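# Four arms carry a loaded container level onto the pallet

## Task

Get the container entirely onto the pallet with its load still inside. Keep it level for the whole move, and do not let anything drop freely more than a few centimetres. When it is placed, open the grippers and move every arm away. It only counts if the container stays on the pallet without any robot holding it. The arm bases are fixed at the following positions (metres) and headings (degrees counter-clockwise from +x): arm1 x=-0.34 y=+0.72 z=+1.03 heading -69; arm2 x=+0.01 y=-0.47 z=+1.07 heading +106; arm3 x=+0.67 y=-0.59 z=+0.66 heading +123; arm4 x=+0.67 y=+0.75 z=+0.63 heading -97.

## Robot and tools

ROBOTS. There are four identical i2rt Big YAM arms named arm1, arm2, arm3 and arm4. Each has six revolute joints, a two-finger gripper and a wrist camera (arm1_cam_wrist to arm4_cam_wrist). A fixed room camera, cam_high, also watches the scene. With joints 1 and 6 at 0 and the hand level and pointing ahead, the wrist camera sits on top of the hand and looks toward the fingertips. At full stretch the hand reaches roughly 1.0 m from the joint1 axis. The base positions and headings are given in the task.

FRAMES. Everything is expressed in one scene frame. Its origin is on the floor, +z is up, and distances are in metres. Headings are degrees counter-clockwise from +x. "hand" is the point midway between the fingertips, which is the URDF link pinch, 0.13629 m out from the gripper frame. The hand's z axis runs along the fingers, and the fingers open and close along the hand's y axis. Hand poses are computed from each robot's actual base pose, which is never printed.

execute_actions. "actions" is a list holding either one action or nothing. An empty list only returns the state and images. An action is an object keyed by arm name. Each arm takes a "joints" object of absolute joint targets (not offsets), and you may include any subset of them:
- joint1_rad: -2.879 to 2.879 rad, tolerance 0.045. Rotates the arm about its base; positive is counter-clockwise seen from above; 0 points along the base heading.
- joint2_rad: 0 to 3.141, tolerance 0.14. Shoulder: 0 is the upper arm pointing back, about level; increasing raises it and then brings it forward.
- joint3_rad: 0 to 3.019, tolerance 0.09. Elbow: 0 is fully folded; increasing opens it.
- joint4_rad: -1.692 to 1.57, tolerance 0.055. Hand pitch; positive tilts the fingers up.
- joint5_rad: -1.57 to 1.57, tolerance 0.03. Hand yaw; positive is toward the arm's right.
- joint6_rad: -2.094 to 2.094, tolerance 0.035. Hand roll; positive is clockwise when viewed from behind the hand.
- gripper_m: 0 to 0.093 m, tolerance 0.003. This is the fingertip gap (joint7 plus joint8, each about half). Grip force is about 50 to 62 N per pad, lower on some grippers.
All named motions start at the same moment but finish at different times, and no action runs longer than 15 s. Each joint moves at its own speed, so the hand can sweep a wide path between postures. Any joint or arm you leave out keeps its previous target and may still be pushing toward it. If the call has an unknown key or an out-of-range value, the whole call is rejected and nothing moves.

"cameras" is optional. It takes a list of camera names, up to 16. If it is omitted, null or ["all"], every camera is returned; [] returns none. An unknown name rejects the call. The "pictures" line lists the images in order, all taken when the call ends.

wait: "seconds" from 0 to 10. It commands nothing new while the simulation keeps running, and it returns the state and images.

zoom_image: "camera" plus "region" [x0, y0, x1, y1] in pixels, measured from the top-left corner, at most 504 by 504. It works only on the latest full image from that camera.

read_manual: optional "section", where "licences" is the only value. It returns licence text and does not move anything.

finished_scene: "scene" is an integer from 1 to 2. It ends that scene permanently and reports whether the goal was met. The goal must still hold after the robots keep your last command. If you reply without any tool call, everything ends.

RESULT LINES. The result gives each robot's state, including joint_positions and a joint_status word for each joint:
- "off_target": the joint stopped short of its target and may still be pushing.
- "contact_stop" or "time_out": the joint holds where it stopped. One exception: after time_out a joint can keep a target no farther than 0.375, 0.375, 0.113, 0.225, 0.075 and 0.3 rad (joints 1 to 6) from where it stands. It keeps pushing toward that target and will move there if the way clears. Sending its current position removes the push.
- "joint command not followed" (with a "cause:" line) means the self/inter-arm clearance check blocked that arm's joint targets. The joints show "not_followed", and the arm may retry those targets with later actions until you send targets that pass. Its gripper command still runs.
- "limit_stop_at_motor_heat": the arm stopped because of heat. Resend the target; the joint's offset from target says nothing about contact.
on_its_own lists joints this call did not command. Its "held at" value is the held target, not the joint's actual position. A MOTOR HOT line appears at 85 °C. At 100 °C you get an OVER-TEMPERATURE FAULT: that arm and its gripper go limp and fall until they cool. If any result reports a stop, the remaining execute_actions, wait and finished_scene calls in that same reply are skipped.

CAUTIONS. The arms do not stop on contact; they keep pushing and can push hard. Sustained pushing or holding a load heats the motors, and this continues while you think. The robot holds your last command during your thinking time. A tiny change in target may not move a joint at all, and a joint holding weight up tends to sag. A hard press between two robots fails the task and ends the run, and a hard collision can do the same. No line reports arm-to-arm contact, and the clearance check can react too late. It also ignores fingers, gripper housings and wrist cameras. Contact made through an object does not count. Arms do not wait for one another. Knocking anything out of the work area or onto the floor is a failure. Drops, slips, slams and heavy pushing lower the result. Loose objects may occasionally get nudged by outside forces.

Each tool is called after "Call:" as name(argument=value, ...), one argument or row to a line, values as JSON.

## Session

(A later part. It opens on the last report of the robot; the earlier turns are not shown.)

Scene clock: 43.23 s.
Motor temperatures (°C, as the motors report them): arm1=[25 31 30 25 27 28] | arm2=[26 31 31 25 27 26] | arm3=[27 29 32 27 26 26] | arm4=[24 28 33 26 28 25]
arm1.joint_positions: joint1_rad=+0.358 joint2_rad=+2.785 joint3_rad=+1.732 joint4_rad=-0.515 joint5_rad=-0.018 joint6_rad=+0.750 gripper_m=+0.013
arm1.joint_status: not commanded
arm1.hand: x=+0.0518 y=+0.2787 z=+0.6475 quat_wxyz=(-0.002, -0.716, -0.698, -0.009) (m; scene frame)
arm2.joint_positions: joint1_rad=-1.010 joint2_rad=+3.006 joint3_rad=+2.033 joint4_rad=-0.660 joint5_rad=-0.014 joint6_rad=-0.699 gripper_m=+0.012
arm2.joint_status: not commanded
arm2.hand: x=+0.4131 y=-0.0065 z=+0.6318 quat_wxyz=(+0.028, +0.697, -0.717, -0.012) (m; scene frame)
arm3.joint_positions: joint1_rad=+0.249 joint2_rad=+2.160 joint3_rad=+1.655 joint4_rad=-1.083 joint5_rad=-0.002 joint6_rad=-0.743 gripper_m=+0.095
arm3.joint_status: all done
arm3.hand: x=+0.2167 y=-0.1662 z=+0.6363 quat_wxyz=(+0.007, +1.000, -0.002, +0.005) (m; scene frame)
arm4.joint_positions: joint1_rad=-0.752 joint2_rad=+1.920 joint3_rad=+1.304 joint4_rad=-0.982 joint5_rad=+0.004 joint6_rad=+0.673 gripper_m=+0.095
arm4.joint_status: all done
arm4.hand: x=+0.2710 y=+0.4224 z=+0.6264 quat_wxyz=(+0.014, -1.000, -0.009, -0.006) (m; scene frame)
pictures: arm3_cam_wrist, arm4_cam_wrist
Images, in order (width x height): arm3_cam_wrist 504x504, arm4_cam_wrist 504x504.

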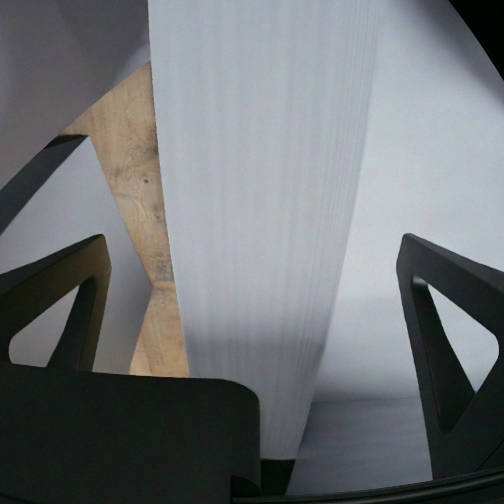

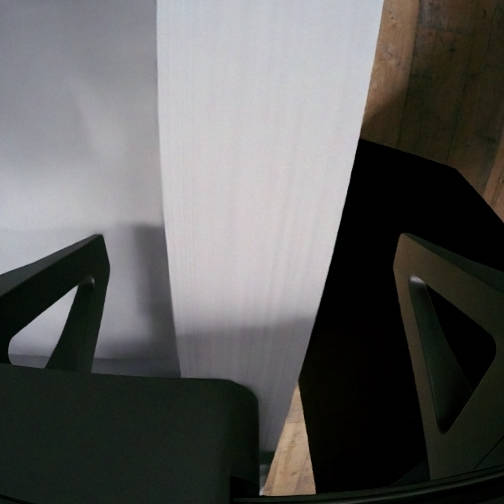

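Call:
execute_actions(
  actions=[
    {"arm3":{"joints":{"gripper_m":0}},"arm4":{"joints":{"gripper_m":0}}},
  ],
  cameras=[],
)

Call:
execute_actions(
  actions=[
    {"arm3":{"joints":{"joint2_rad":2.07,"joint3_rad":1.69}},"arm4":{"joints":{"joint2_rad":1.83,"joint3_rad":1.335}},"arm1":{"joints":{"joint2_rad":2.78,"joint3_rad":1.745}},"arm2":{"joints":{"joint2_rad":3.0,"joint3_rad":2.06}}},
  ],
  cameras=[],
)

Call:
execute_actions(
  actions=[
    {"arm1":{"joints":{"gripper_m":0.08}},"arm2":{"joints":{"gripper_m":0.09}}},
  ],
  cameras=[],
)

Call:
execute_actions(
  actions=[
    {"arm1":{"joints":{"joint2_rad":2.54,"joint3_rad":1.58,"joint4_rad":-0.62}},"arm2":{"joints":{"joint2_rad":2.73,"joint3_rad":1.83,"joint4_rad":-0.69}}},
  ],
  cameras=[],
)

Call:
execute_actions(
  actions=[
    {"arm1":{"joints":{"joint2_rad":1.5}},"arm2":{"joints":{"joint2_rad":1.5}}},
  ],
  cameras=["cam_high"],
)

Call:
execute_actions(
  actions=[
    {"arm3":{"joints":{"joint1_rad":0.09,"joint2_rad":1.98,"joint3_rad":1.315,"joint4_rad":-0.801,"joint6_rad":-0.905}},"arm4":{"joints":{"joint1_rad":-0.574,"joint2_rad":1.755,"joint3_rad":1.025,"joint4_rad":-0.742,"joint6_rad":0.874}}},
  ],
  cameras=[],
)

Call:
execute_actions(
  actions=[
    {"arm3":{"joints":{"joint1_rad":-0.108,"joint2_rad":2.07,"joint3_rad":1.08,"joint4_rad":-0.518,"joint6_rad":-1.103}},"arm4":{"joints":{"joint1_rad":-0.323,"joint2_rad":1.875,"joint3_rad":0.79,"joint4_rad":-0.434,"joint6_rad":1.125}}},
  ],
  cameras=["cam_high"],
)

Call:
execute_actions(
  actions=[
    {"arm3":{"joints":{"joint1_rad":-0.361,"joint2_rad":2.23,"joint3_rad":0.99,"joint4_rad":-0.275,"joint6_rad":-1.356}},"arm4":{"joints":{"joint1_rad":0.003,"joint2_rad":2.09,"joint3_rad":0.71,"joint4_rad":-0.146,"joint6_rad":1.452}}},
  ],
  cameras=[],
)

Call:
execute_actions(
  actions=[
    {"arm3":{"joints":{"joint1_rad":-0.649,"joint2_rad":2.5,"joint3_rad":1.085,"joint4_rad":-0.102,"joint6_rad":-1.644}},"arm4":{"joints":{"joint1_rad":0.356,"joint2_rad":2.41,"joint3_rad":0.845,"joint4_rad":0.042,"joint6_rad":1.805}}},
  ],
  cameras=["cam_high","arm3_cam_wrist","arm4_cam_wrist"],
)

Scene clock: 49.23 s.
Motor temperatures (°C, as the motors report them): arm1=[25 31 30 25 27 28] | arm2=[26 31 31 25 27 26] | arm3=[27 29 31 27 26 26] | arm4=[24 29 33 26 28 25]
arm1.joint_positions: joint1_rad=+0.357 joint2_rad=+2.785 joint3_rad=+1.733 joint4_rad=-0.518 joint5_rad=-0.022 joint6_rad=+0.746 gripper_m=+0.013
arm1.joint_status: not commanded
arm1.hand: x=+0.0517 y=+0.2789 z=+0.6477 quat_wxyz=(-0.001, -0.715, -0.699, -0.011) (m; scene frame)
arm2.joint_positions: joint1_rad=-1.008 joint2_rad=+3.005 joint3_rad=+2.036 joint4_rad=-0.657 joint5_rad=-0.014 joint6_rad=-0.701 gripper_m=+0.012
arm2.joint_status: not commanded
arm2.hand: x=+0.4144 y=-0.0039 z=+0.6327 quat_wxyz=(+0.025, +0.698, -0.716, -0.012) (m; scene frame)
arm3.joint_positions: joint1_rad=+0.251 joint2_rad=+2.159 joint3_rad=+1.651 joint4_rad=-1.071 joint5_rad=+0.021 joint6_rad=-0.728 gripper_m=+0.013
arm3.joint_status: gripper_m off_target (ended at +0.013, target +0.000)
arm3.hand: x=+0.2169 y=-0.1633 z=+0.6357 quat_wxyz=(-0.005, +1.000, -0.008, +0.009) (m; scene frame)
arm4.joint_positions: joint1_rad=-0.759 joint2_rad=+1.917 joint3_rad=+1.305 joint4_rad=-0.963 joint5_rad=-0.045 joint6_rad=+0.714 gripper_m=+0.016
arm4.joint_status: gripper_m off_target (ended at +0.016, target +0.000)
arm4.hand: x=+0.2700 y=+0.4153 z=+0.6280 quat_wxyz=(-0.012, -1.000, +0.015, -0.013) (m; scene frame)
pictures: none
No camera images: the call's "cameras" was empty. Leave "cameras" out to get every camera's image.

Scene clock: 49.87 s.
Motor temperatures (°C, as the motors report them): arm1=[25 31 30 25 27 28] | arm2=[26 31 31 25 27 26] | arm3=[27 29 31 27 27 26] | arm4=[24 29 33 26 28 25]
arm1.joint_positions: joint1_rad=+0.357 joint2_rad=+2.786 joint3_rad=+1.731 joint4_rad=-0.518 joint5_rad=-0.024 joint6_rad=+0.745 gripper_m=+0.013
arm1.joint_status: all done
arm1.hand: x=+0.0507 y=+0.2803 z=+0.6469 quat_wxyz=(+0.001, -0.715, -0.699, -0.012) (m; scene frame)
arm2.joint_positions: joint1_rad=-1.008 joint2_rad=+3.007 joint3_rad=+2.036 joint4_rad=-0.659 joint5_rad=-0.014 joint6_rad=-0.701 gripper_m=+0.012
arm2.joint_status: all done
arm2.hand: x=+0.4136 y=-0.0048 z=+0.6318 quat_wxyz=(+0.027, +0.698, -0.716, -0.012) (m; scene frame)
arm3.joint_positions: joint1_rad=+0.251 joint2_rad=+2.156 joint3_rad=+1.651 joint4_rad=-1.069 joint5_rad=+0.023 joint6_rad=-0.728 gripper_m=+0.013
arm3.joint_status: all done
arm3.hand: x=+0.2165 y=-0.1624 z=+0.6376 quat_wxyz=(-0.007, +1.000, -0.008, +0.008) (m; scene frame)
arm4.joint_positions: joint1_rad=-0.759 joint2_rad=+1.912 joint3_rad=+1.305 joint4_rad=-0.963 joint5_rad=-0.046 joint6_rad=+0.714 gripper_m=+0.015
arm4.joint_status: all done
arm4.hand: x=+0.2695 y=+0.4147 z=+0.6309 quat_wxyz=(-0.014, -1.000, +0.015, -0.011) (m; scene frame)
pictures: none
No camera images: the call's "cameras" was empty. Leave "cameras" out to get every camera's image.

Scene clock: 50.57 s.
Motor temperatures (°C, as the motors report them): arm1=[25 31 30 25 27 28] | arm2=[26 31 31 25 27 26] | arm3=[27 29 31 27 27 26] | arm4=[24 29 33 26 28 25]
arm1.joint_positions: joint1_rad=+0.365 joint2_rad=+2.785 joint3_rad=+1.731 joint4_rad=-0.529 joint5_rad=-0.004 joint6_rad=+0.745 gripper_m=+0.080
arm1.joint_status: all done
arm1.hand: x=+0.0501 y=+0.2826 z=+0.6475 quat_wxyz=(+0.006, -0.712, -0.702, -0.002) (m; scene frame)
arm2.joint_positions: joint1_rad=-1.008 joint2_rad=+3.002 joint3_rad=+2.037 joint4_rad=-0.657 joint5_rad=-0.005 joint6_rad=-0.715 gripper_m=+0.090
arm2.joint_status: all done
arm2.hand: x=+0.4170 y=-0.0033 z=+0.6348 quat_wxyz=(+0.023, +0.703, -0.711, -0.008) (m; scene frame)
arm3.joint_positions: joint1_rad=+0.252 joint2_rad=+2.156 joint3_rad=+1.648 joint4_rad=-1.065 joint5_rad=+0.033 joint6_rad=-0.727 gripper_m=+0.013
arm3.joint_status: not commanded
arm3.hand: x=+0.2178 y=-0.1619 z=+0.6364 quat_wxyz=(-0.011, +1.000, -0.008, +0.011) (m; scene frame)
arm4.joint_positions: joint1_rad=-0.760 joint2_rad=+1.912 joint3_rad=+1.302 joint4_rad=-0.963 joint5_rad=-0.055 joint6_rad=+0.713 gripper_m=+0.015
arm4.joint_status: not commanded
arm4.hand: x=+0.2713 y=+0.4146 z=+0.6300 quat_wxyz=(-0.017, -1.000, +0.015, -0.015) (m; scene frame)
pictures: none
No camera images: the call's "cameras" was empty. Leave "cameras" out to get every camera's image.

Scene clock: 51.87 s.
Motor temperatures (°C, as the motors report them): arm1=[25 31 30 25 27 28] | arm2=[26 31 31 25 27 26] | arm3=[27 30 31 27 27 26] | arm4=[24 29 33 26 28 25]
arm1.joint_positions: joint1_rad=+0.365 joint2_rad=+2.518 joint3_rad=+1.575 joint4_rad=-0.618 joint5_rad=-0.004 joint6_rad=+0.745 gripper_m=+0.080
arm1.joint_status: all done
arm1.hand: x=+0.0563 y=+0.2756 z=+0.7675 quat_wxyz=(-0.005, -0.712, -0.702, -0.002) (m; scene frame)
arm2.joint_positions: joint1_rad=-1.008 joint2_rad=+2.694 joint3_rad=+1.835 joint4_rad=-0.687 joint5_rad=-0.005 joint6_rad=-0.715 gripper_m=+0.090
arm2.joint_status: all done
arm2.hand: x=+0.4426 y=+0.0225 z=+0.7768 quat_wxyz=(-0.015, +0.703, -0.711, -0.011) (m; scene frame)
arm3.joint_positions: joint1_rad=+0.252 joint2_rad=+2.156 joint3_rad=+1.648 joint4_rad=-1.065 joint5_rad=+0.033 joint6_rad=-0.727 gripper_m=+0.013
arm3.joint_status: not commanded
arm3.hand: x=+0.2178 y=-0.1619 z=+0.6364 quat_wxyz=(-0.011, +1.000, -0.008, +0.011) (m; scene frame)
arm4.joint_positions: joint1_rad=-0.760 joint2_rad=+1.912 joint3_rad=+1.302 joint4_rad=-0.963 joint5_rad=-0.055 joint6_rad=+0.713 gripper_m=+0.015
arm4.joint_status: not commanded
arm4.hand: x=+0.2713 y=+0.4146 z=+0.6300 quat_wxyz=(-0.017, -1.000, +0.015, -0.015) (m; scene frame)
pictures: none
No camera images: the call's "cameras" was empty. Leave "cameras" out to get every camera's image.

Scene clock: 53.93 s.
Motor temperatures (°C, as the motors report them): arm1=[25 31 30 25 27 28] | arm2=[26 31 31 25 27 26] | arm3=[27 30 32 27 27 26] | arm4=[24 29 33 26 29 25]
arm1.joint_positions: joint1_rad=+0.365 joint2_rad=+1.496 joint3_rad=+1.577 joint4_rad=-0.619 joint5_rad=-0.003 joint6_rad=+0.745 gripper_m=+0.080
arm1.joint_status: all done
arm1.hand: x=+0.0947 y=+0.2325 z=+1.4443 quat_wxyz=(-0.493, -0.619, -0.611, +0.022) (m; scene frame)
arm2.joint_positions: joint1_rad=-1.008 joint2_rad=+1.500 joint3_rad=+1.827 joint4_rad=-0.685 joint5_rad=-0.005 joint6_rad=-0.716 gripper_m=+0.090
arm2.joint_status: all done
arm2.hand: x=+0.4521 y=+0.0147 z=+1.6285 quat_wxyz=(-0.572, +0.574, -0.584, -0.045) (m; scene frame)
arm3.joint_positions: joint1_rad=+0.252 joint2_rad=+2.156 joint3_rad=+1.648 joint4_rad=-1.065 joint5_rad=+0.033 joint6_rad=-0.727 gripper_m=+0.013
arm3.joint_status: not commanded
arm3.hand: x=+0.2178 y=-0.1619 z=+0.6364 quat_wxyz=(-0.011, +1.000, -0.008, +0.011) (m; scene frame)
arm4.joint_positions: joint1_rad=-0.760 joint2_rad=+1.912 joint3_rad=+1.302 joint4_rad=-0.963 joint5_rad=-0.055 joint6_rad=+0.713 gripper_m=+0.015
arm4.joint_status: not commanded
arm4.hand: x=+0.2713 y=+0.4146 z=+0.6300 quat_wxyz=(-0.017, -1.000, +0.015, -0.015) (m; scene frame)
pictures: cam_high
Images, in order (width x height): cam_high 504x504.

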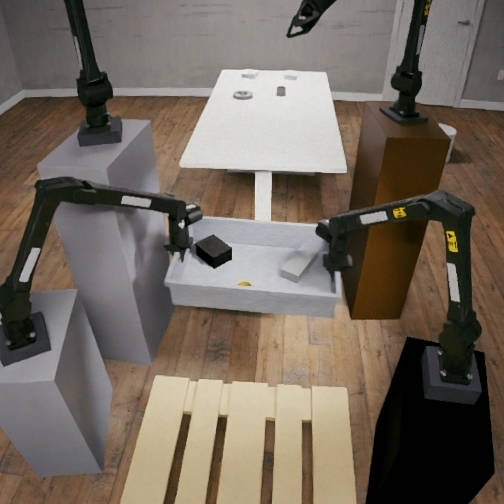

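Scene clock: 55.13 s.
Motor temperatures (°C, as the motors report them): arm1=[25 31 30 25 27 28] | arm2=[26 31 31 25 27 26] | arm3=[27 30 32 27 27 26] | arm4=[24 29 33 26 29 25]
arm1.joint_positions: joint1_rad=+0.365 joint2_rad=+1.496 joint3_rad=+1.577 joint4_rad=-0.619 joint5_rad=-0.003 joint6_rad=+0.745 gripper_m=+0.080
arm1.joint_status: not commanded
arm1.hand: x=+0.0947 y=+0.2325 z=+1.4443 quat_wxyz=(-0.493, -0.619, -0.611, +0.022) (m; scene frame)
arm2.joint_positions: joint1_rad=-1.008 joint2_rad=+1.500 joint3_rad=+1.827 joint4_rad=-0.685 joint5_rad=-0.005 joint6_rad=-0.716 gripper_m=+0.090
arm2.joint_status: not commanded
arm2.hand: x=+0.4521 y=+0.0147 z=+1.6285 quat_wxyz=(-0.572, +0.574, -0.584, -0.045) (m; scene frame)
arm3.joint_positions: joint1_rad=+0.080 joint2_rad=+2.077 joint3_rad=+1.283 joint4_rad=-0.776 joint5_rad=+0.042 joint6_rad=-0.910 gripper_m=+0.013
arm3.joint_status: all done
arm3.hand: x=+0.3519 y=-0.1590 z=+0.5703 quat_wxyz=(-0.013, +1.000, -0.003, +0.015) (m; scene frame)
arm4.joint_positions: joint1_rad=-0.573 joint2_rad=+1.838 joint3_rad=+0.984 joint4_rad=-0.722 joint5_rad=-0.059 joint6_rad=+0.888 gripper_m=+0.015
arm4.joint_status: all done
arm4.hand: x=+0.3980 y=+0.4134 z=+0.5732 quat_wxyz=(-0.013, -1.000, +0.009, -0.021) (m; scene frame)
pictures: none
No camera images: the call's "cameras" was empty. Leave "cameras" out to get every camera's image.

Scene clock: 56.33 s.
Motor temperatures (°C, as the motors report them): arm1=[25 31 30 25 27 28] | arm2=[26 31 31 25 27 26] | arm3=[27 30 31 27 27 26] | arm4=[24 29 33 26 29 25]
arm1.joint_positions: joint1_rad=+0.365 joint2_rad=+1.496 joint3_rad=+1.577 joint4_rad=-0.619 joint5_rad=-0.003 joint6_rad=+0.745 gripper_m=+0.080
arm1.joint_status: not commanded
arm1.hand: x=+0.0947 y=+0.2325 z=+1.4443 quat_wxyz=(-0.493, -0.619, -0.611, +0.022) (m; scene frame)
arm2.joint_positions: joint1_rad=-1.008 joint2_rad=+1.500 joint3_rad=+1.827 joint4_rad=-0.685 joint5_rad=-0.005 joint6_rad=-0.716 gripper_m=+0.090
arm2.joint_status: not commanded
arm2.hand: x=+0.4521 y=+0.0147 z=+1.6285 quat_wxyz=(-0.572, +0.574, -0.584, -0.045) (m; scene frame)
arm3.joint_positions: joint1_rad=-0.122 joint2_rad=+2.119 joint3_rad=+1.062 joint4_rad=-0.485 joint5_rad=+0.027 joint6_rad=-1.114 gripper_m=+0.013
arm3.joint_status: all done
arm3.hand: x=+0.4681 y=-0.1597 z=+0.4990 quat_wxyz=(-0.019, +1.000, -0.001, +0.005) (m; scene frame)
arm4.joint_positions: joint1_rad=-0.320 joint2_rad=+1.909 joint3_rad=+0.777 joint4_rad=-0.410 joint5_rad=-0.048 joint6_rad=+1.139 gripper_m=+0.014
arm4.joint_status: all done
arm4.hand: x=+0.5141 y=+0.4078 z=+0.5019 quat_wxyz=(-0.019, -1.000, +0.008, -0.013) (m; scene frame)
pictures: cam_high
Images, in order (width x height): cam_high 504x504.

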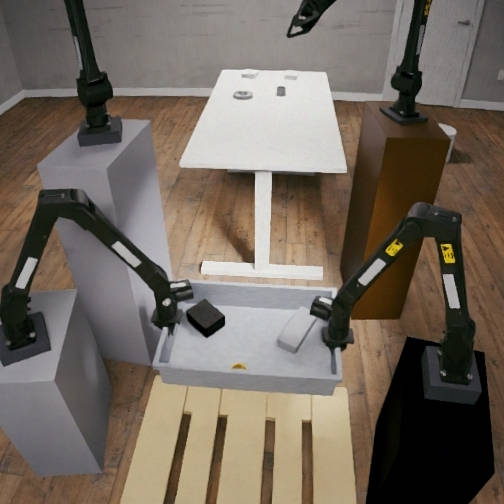

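Scene clock: 57.57 s.
Motor temperatures (°C, as the motors report them): arm1=[25 31 31 25 27 28] | arm2=[26 30 31 25 27 26] | arm3=[27 30 31 27 27 26] | arm4=[25 29 33 26 29 25]
arm1.joint_positions: joint1_rad=+0.365 joint2_rad=+1.496 joint3_rad=+1.577 joint4_rad=-0.619 joint5_rad=-0.003 joint6_rad=+0.745 gripper_m=+0.080
arm1.joint_status: not commanded
arm1.hand: x=+0.0947 y=+0.2325 z=+1.4443 quat_wxyz=(-0.493, -0.619, -0.611, +0.022) (m; scene frame)
arm2.joint_positions: joint1_rad=-1.008 joint2_rad=+1.500 joint3_rad=+1.827 joint4_rad=-0.685 joint5_rad=-0.005 joint6_rad=-0.716 gripper_m=+0.090
arm2.joint_status: not commanded
arm2.hand: x=+0.4521 y=+0.0147 z=+1.6285 quat_wxyz=(-0.572, +0.574, -0.584, -0.045) (m; scene frame)
arm3.joint_positions: joint1_rad=-0.373 joint2_rad=+2.281 joint3_rad=+0.989 joint4_rad=-0.241 joint5_rad=+0.013 joint6_rad=-1.367 gripper_m=+0.013
arm3.joint_status: all done
arm3.hand: x=+0.5857 y=-0.1600 z=+0.4192 quat_wxyz=(-0.019, +1.000, -0.001, +0.001) (m; scene frame)
arm4.joint_positions: joint1_rad=+0.007 joint2_rad=+2.126 joint3_rad=+0.723 joint4_rad=-0.122 joint5_rad=-0.037 joint6_rad=+1.466 gripper_m=+0.014
arm4.joint_status: all done
arm4.hand: x=+0.6347 y=+0.4029 z=+0.4216 quat_wxyz=(-0.021, -1.000, +0.008, -0.013) (m; scene frame)
pictures: none
No camera images: the call's "cameras" was empty. Leave "cameras" out to get every camera's image.

Scene clock: 58.87 s.
Motor temperatures (°C, as the motors report them): arm1=[25 31 31 25 26 28] | arm2=[26 30 31 25 27 26] | arm3=[27 30 31 27 27 26] | arm4=[25 29 33 26 29 25]
arm1.joint_positions: joint1_rad=+0.365 joint2_rad=+1.496 joint3_rad=+1.577 joint4_rad=-0.619 joint5_rad=-0.003 joint6_rad=+0.745 gripper_m=+0.080
arm1.joint_status: not commanded
arm1.hand: x=+0.0947 y=+0.2325 z=+1.4443 quat_wxyz=(-0.493, -0.619, -0.611, +0.022) (m; scene frame)
arm2.joint_positions: joint1_rad=-1.008 joint2_rad=+1.500 joint3_rad=+1.827 joint4_rad=-0.685 joint5_rad=-0.005 joint6_rad=-0.716 gripper_m=+0.090
arm2.joint_status: not commanded
arm2.hand: x=+0.4521 y=+0.0147 z=+1.6285 quat_wxyz=(-0.572, +0.574, -0.584, -0.045) (m; scene frame)
arm3.joint_positions: joint1_rad=-0.660 joint2_rad=+2.548 joint3_rad=+1.091 joint4_rad=-0.071 joint5_rad=+0.000 joint6_rad=-1.654 gripper_m=+0.012
arm3.joint_status: all done
arm3.hand: x=+0.7068 y=-0.1605 z=+0.3194 quat_wxyz=(-0.021, +1.000, -0.001, +0.001) (m; scene frame)
arm4.joint_positions: joint1_rad=+0.362 joint2_rad=+2.444 joint3_rad=+0.868 joint4_rad=+0.071 joint5_rad=-0.019 joint6_rad=+1.818 gripper_m=+0.013
arm4.joint_status: all done
arm4.hand: x=+0.7595 y=+0.3962 z=+0.3210 quat_wxyz=(-0.026, -1.000, +0.006, -0.014) (m; scene frame)
pictures: arm3_cam_wrist, arm4_cam_wrist, cam_high
Images, in order (width x height): arm3_cam_wrist 504x504, arm4_cam_wrist 504x504, cam_high 504x504.

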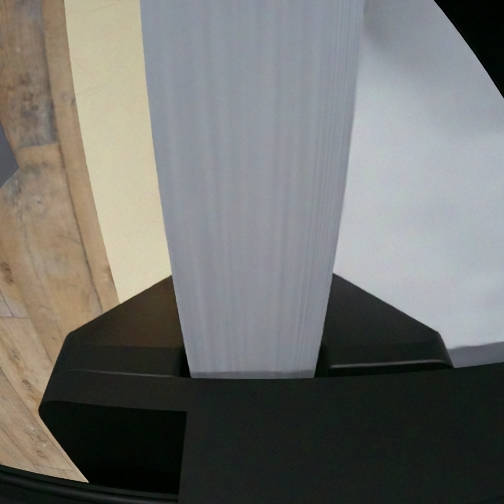

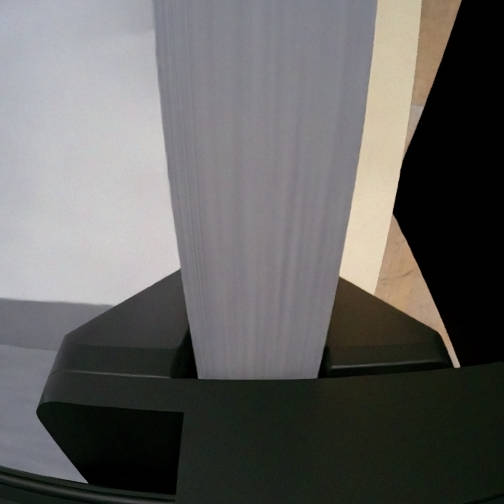

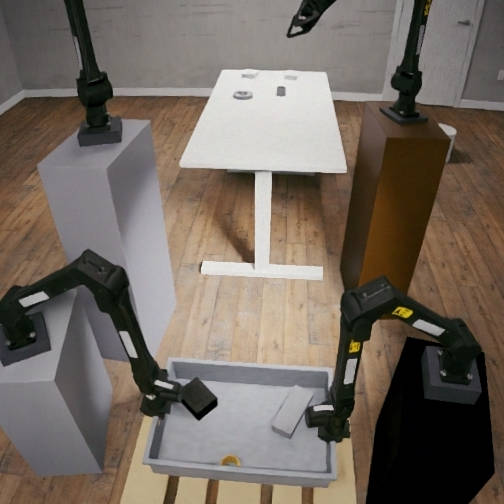

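Call:
execute_actions(
  actions=[
    {"arm3":{"joints":{"joint2_rad":2.73,"joint3_rad":1.25,"joint4_rad":-0.032}},"arm4":{"joints":{"joint2_rad":2.665,"joint3_rad":1.015,"joint4_rad":0.136}}},
  ],
  cameras=[],
)

Call:
execute_actions(
  actions=[
    {"arm3":{"joints":{"joint2_rad":2.85,"joint3_rad":1.32,"joint4_rad":-0.022}},"arm4":{"joints":{"joint2_rad":2.785,"joint3_rad":1.08,"joint4_rad":0.156}}},
  ],
  cameras=[],
)

Call:
execute_actions(
  actions=[
    {"arm3":{"joints":{"gripper_m":0.09}},"arm4":{"joints":{"gripper_m":0.09}}},
  ],
  cameras=[],
)

Call:
execute_actions(
  actions=[
    {"arm3":{"joints":{"joint2_rad":2.54,"joint3_rad":1.085,"joint4_rad":-0.1}},"arm4":{"joints":{"joint2_rad":2.44,"joint3_rad":0.845,"joint4_rad":0.04}}},
  ],
  cameras=["cam_high","arm4_cam_wrist"],
)

Scene clock: 61.23 s.
Motor temperatures (°C, as the motors report them): arm1=[25 30 31 25 26 28] | arm2=[26 30 31 25 27 26] | arm3=[27 30 31 27 27 26] | arm4=[25 29 33 26 29 25]
arm1.joint_positions: joint1_rad=+0.365 joint2_rad=+1.496 joint3_rad=+1.577 joint4_rad=-0.619 joint5_rad=-0.003 joint6_rad=+0.745 gripper_m=+0.080
arm1.joint_status: not commanded
arm1.hand: x=+0.0947 y=+0.2325 z=+1.4443 quat_wxyz=(-0.493, -0.619, -0.611, +0.022) (m; scene frame)
arm2.joint_positions: joint1_rad=-1.008 joint2_rad=+1.500 joint3_rad=+1.827 joint4_rad=-0.685 joint5_rad=-0.005 joint6_rad=-0.716 gripper_m=+0.090
arm2.joint_status: not commanded
arm2.hand: x=+0.4521 y=+0.0147 z=+1.6285 quat_wxyz=(-0.572, +0.574, -0.584, -0.045) (m; scene frame)
arm3.joint_positions: joint1_rad=-0.660 joint2_rad=+2.784 joint3_rad=+1.256 joint4_rad=-0.004 joint5_rad=+0.000 joint6_rad=-1.654 gripper_m=+0.012
arm3.joint_status: all done
arm3.hand: x=+0.7066 y=-0.1615 z=+0.2307 quat_wxyz=(-0.019, +1.000, -0.001, +0.001) (m; scene frame)
arm4.joint_positions: joint1_rad=+0.362 joint2_rad=+2.705 joint3_rad=+1.040 joint4_rad=+0.163 joint5_rad=-0.019 joint6_rad=+1.818 gripper_m=+0.013
arm4.joint_status: all done
arm4.hand: x=+0.7600 y=+0.3925 z=+0.2300 quat_wxyz=(-0.027, -1.000, +0.006, -0.014) (m; scene frame)
pictures: none
No camera images: the call's "cameras" was empty. Leave "cameras" out to get every camera's image.

Scene clock: 61.90 s.
Motor temperatures (°C, as the motors report them): arm1=[25 30 31 25 26 28] | arm2=[26 30 31 25 27 26] | arm3=[27 30 30 27 27 26] | arm4=[25 29 32 26 29 25]
arm1.joint_positions: joint1_rad=+0.365 joint2_rad=+1.496 joint3_rad=+1.577 joint4_rad=-0.619 joint5_rad=-0.003 joint6_rad=+0.745 gripper_m=+0.080
arm1.joint_status: not commanded
arm1.hand: x=+0.0947 y=+0.2325 z=+1.4443 quat_wxyz=(-0.493, -0.619, -0.611, +0.022) (m; scene frame)
arm2.joint_positions: joint1_rad=-1.008 joint2_rad=+1.500 joint3_rad=+1.827 joint4_rad=-0.685 joint5_rad=-0.005 joint6_rad=-0.716 gripper_m=+0.090
arm2.joint_status: not commanded
arm2.hand: x=+0.4521 y=+0.0147 z=+1.6285 quat_wxyz=(-0.572, +0.574, -0.584, -0.045) (m; scene frame)
arm3.joint_positions: joint1_rad=-0.651 joint2_rad=+2.846 joint3_rad=+1.310 joint4_rad=+0.002 joint5_rad=+0.036 joint6_rad=-1.650 gripper_m=+0.012
arm3.joint_status: all done
arm3.hand: x=+0.7086 y=-0.1614 z=+0.2073 quat_wxyz=(-0.017, +1.000, +0.002, +0.018) (m; scene frame)
arm4.joint_positions: joint1_rad=+0.357 joint2_rad=+2.761 joint3_rad=+1.082 joint4_rad=+0.177 joint5_rad=-0.024 joint6_rad=+1.811 gripper_m=+0.013
arm4.joint_status: all done
arm4.hand: x=+0.7587 y=+0.3933 z=+0.2094 quat_wxyz=(-0.026, -1.000, +0.005, -0.017) (m; scene frame)
pictures: none
No camera images: the call's "cameras" was empty. Leave "cameras" out to get every camera's image.

Scene clock: 62.60 s.
Motor temperatures (°C, as the motors report them): arm1=[25 30 31 25 26 28] | arm2=[26 30 31 25 27 26] | arm3=[27 30 30 27 27 26] | arm4=[25 29 32 26 29 25]
arm1.joint_positions: joint1_rad=+0.365 joint2_rad=+1.496 joint3_rad=+1.577 joint4_rad=-0.619 joint5_rad=-0.003 joint6_rad=+0.745 gripper_m=+0.080
arm1.joint_status: not commanded
arm1.hand: x=+0.0947 y=+0.2325 z=+1.4443 quat_wxyz=(-0.493, -0.619, -0.611, +0.022) (m; scene frame)
arm2.joint_positions: joint1_rad=-1.008 joint2_rad=+1.500 joint3_rad=+1.827 joint4_rad=-0.685 joint5_rad=-0.005 joint6_rad=-0.716 gripper_m=+0.090
arm2.joint_status: not commanded
arm2.hand: x=+0.4521 y=+0.0147 z=+1.6285 quat_wxyz=(-0.572, +0.574, -0.584, -0.045) (m; scene frame)
arm3.joint_positions: joint1_rad=-0.652 joint2_rad=+2.846 joint3_rad=+1.313 joint4_rad=-0.011 joint5_rad=+0.003 joint6_rad=-1.649 gripper_m=+0.090
arm3.joint_status: all done
arm3.hand: x=+0.7034 y=-0.1623 z=+0.2071 quat_wxyz=(-0.013, +1.000, +0.001, +0.002) (m; scene frame)
arm4.joint_positions: joint1_rad=+0.357 joint2_rad=+2.762 joint3_rad=+1.082 joint4_rad=+0.171 joint5_rad=-0.004 joint6_rad=+1.811 gripper_m=+0.090
arm4.joint_status: all done
arm4.hand: x=+0.7551 y=+0.3941 z=+0.2092 quat_wxyz=(-0.026, -1.000, +0.005, -0.006) (m; scene frame)
pictures: none
No camera images: the call's "cameras" was empty. Leave "cameras" out to get every camera's image.

Scene clock: 63.73 s.
Motor temperatures (°C, as the motors report them): arm1=[25 30 31 25 26 28] | arm2=[26 30 31 25 27 26] | arm3=[27 30 30 27 27 26] | arm4=[25 29 32 26 29 25]
arm1.joint_positions: joint1_rad=+0.365 joint2_rad=+1.496 joint3_rad=+1.577 joint4_rad=-0.619 joint5_rad=-0.003 joint6_rad=+0.745 gripper_m=+0.080
arm1.joint_status: not commanded
arm1.hand: x=+0.0947 y=+0.2325 z=+1.4443 quat_wxyz=(-0.493, -0.619, -0.611, +0.022) (m; scene frame)
arm2.joint_positions: joint1_rad=-1.008 joint2_rad=+1.500 joint3_rad=+1.827 joint4_rad=-0.685 joint5_rad=-0.005 joint6_rad=-0.716 gripper_m=+0.090
arm2.joint_status: not commanded
arm2.hand: x=+0.4521 y=+0.0147 z=+1.6285 quat_wxyz=(-0.572, +0.574, -0.584, -0.045) (m; scene frame)
arm3.joint_positions: joint1_rad=-0.652 joint2_rad=+2.542 joint3_rad=+1.087 joint4_rad=-0.091 joint5_rad=+0.002 joint6_rad=-1.649 gripper_m=+0.090
arm3.joint_status: all done
arm3.hand: x=+0.7034 y=-0.1640 z=+0.3217 quat_wxyz=(-0.013, +1.000, +0.001, +0.001) (m; scene frame)
arm4.joint_positions: joint1_rad=+0.356 joint2_rad=+2.440 joint3_rad=+0.848 joint4_rad=+0.054 joint5_rad=+0.004 joint6_rad=+1.811 gripper_m=+0.090
arm4.joint_status: all done
arm4.hand: x=+0.7501 y=+0.4100 z=+0.3221 quat_wxyz=(-0.012, -1.000, +0.006, +0.001) (m; scene frame)
pictures: arm4_cam_wrist, cam_high
Images, in order (width x height): arm4_cam_wrist 504x504, cam_high 504x504.

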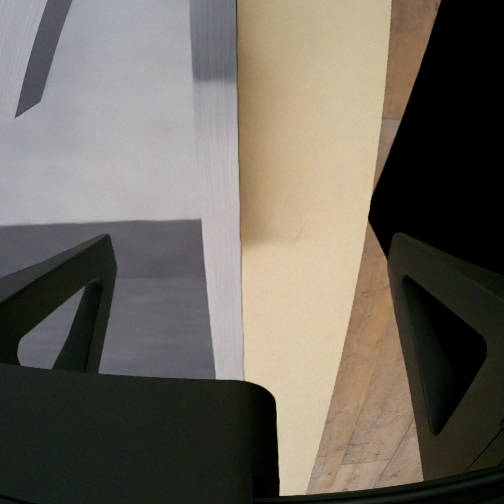

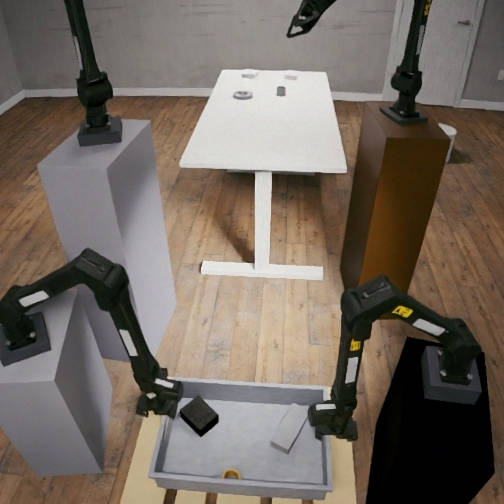

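Call:
finished_scene(
  scene=2,
)

The scene is finished: the task was done.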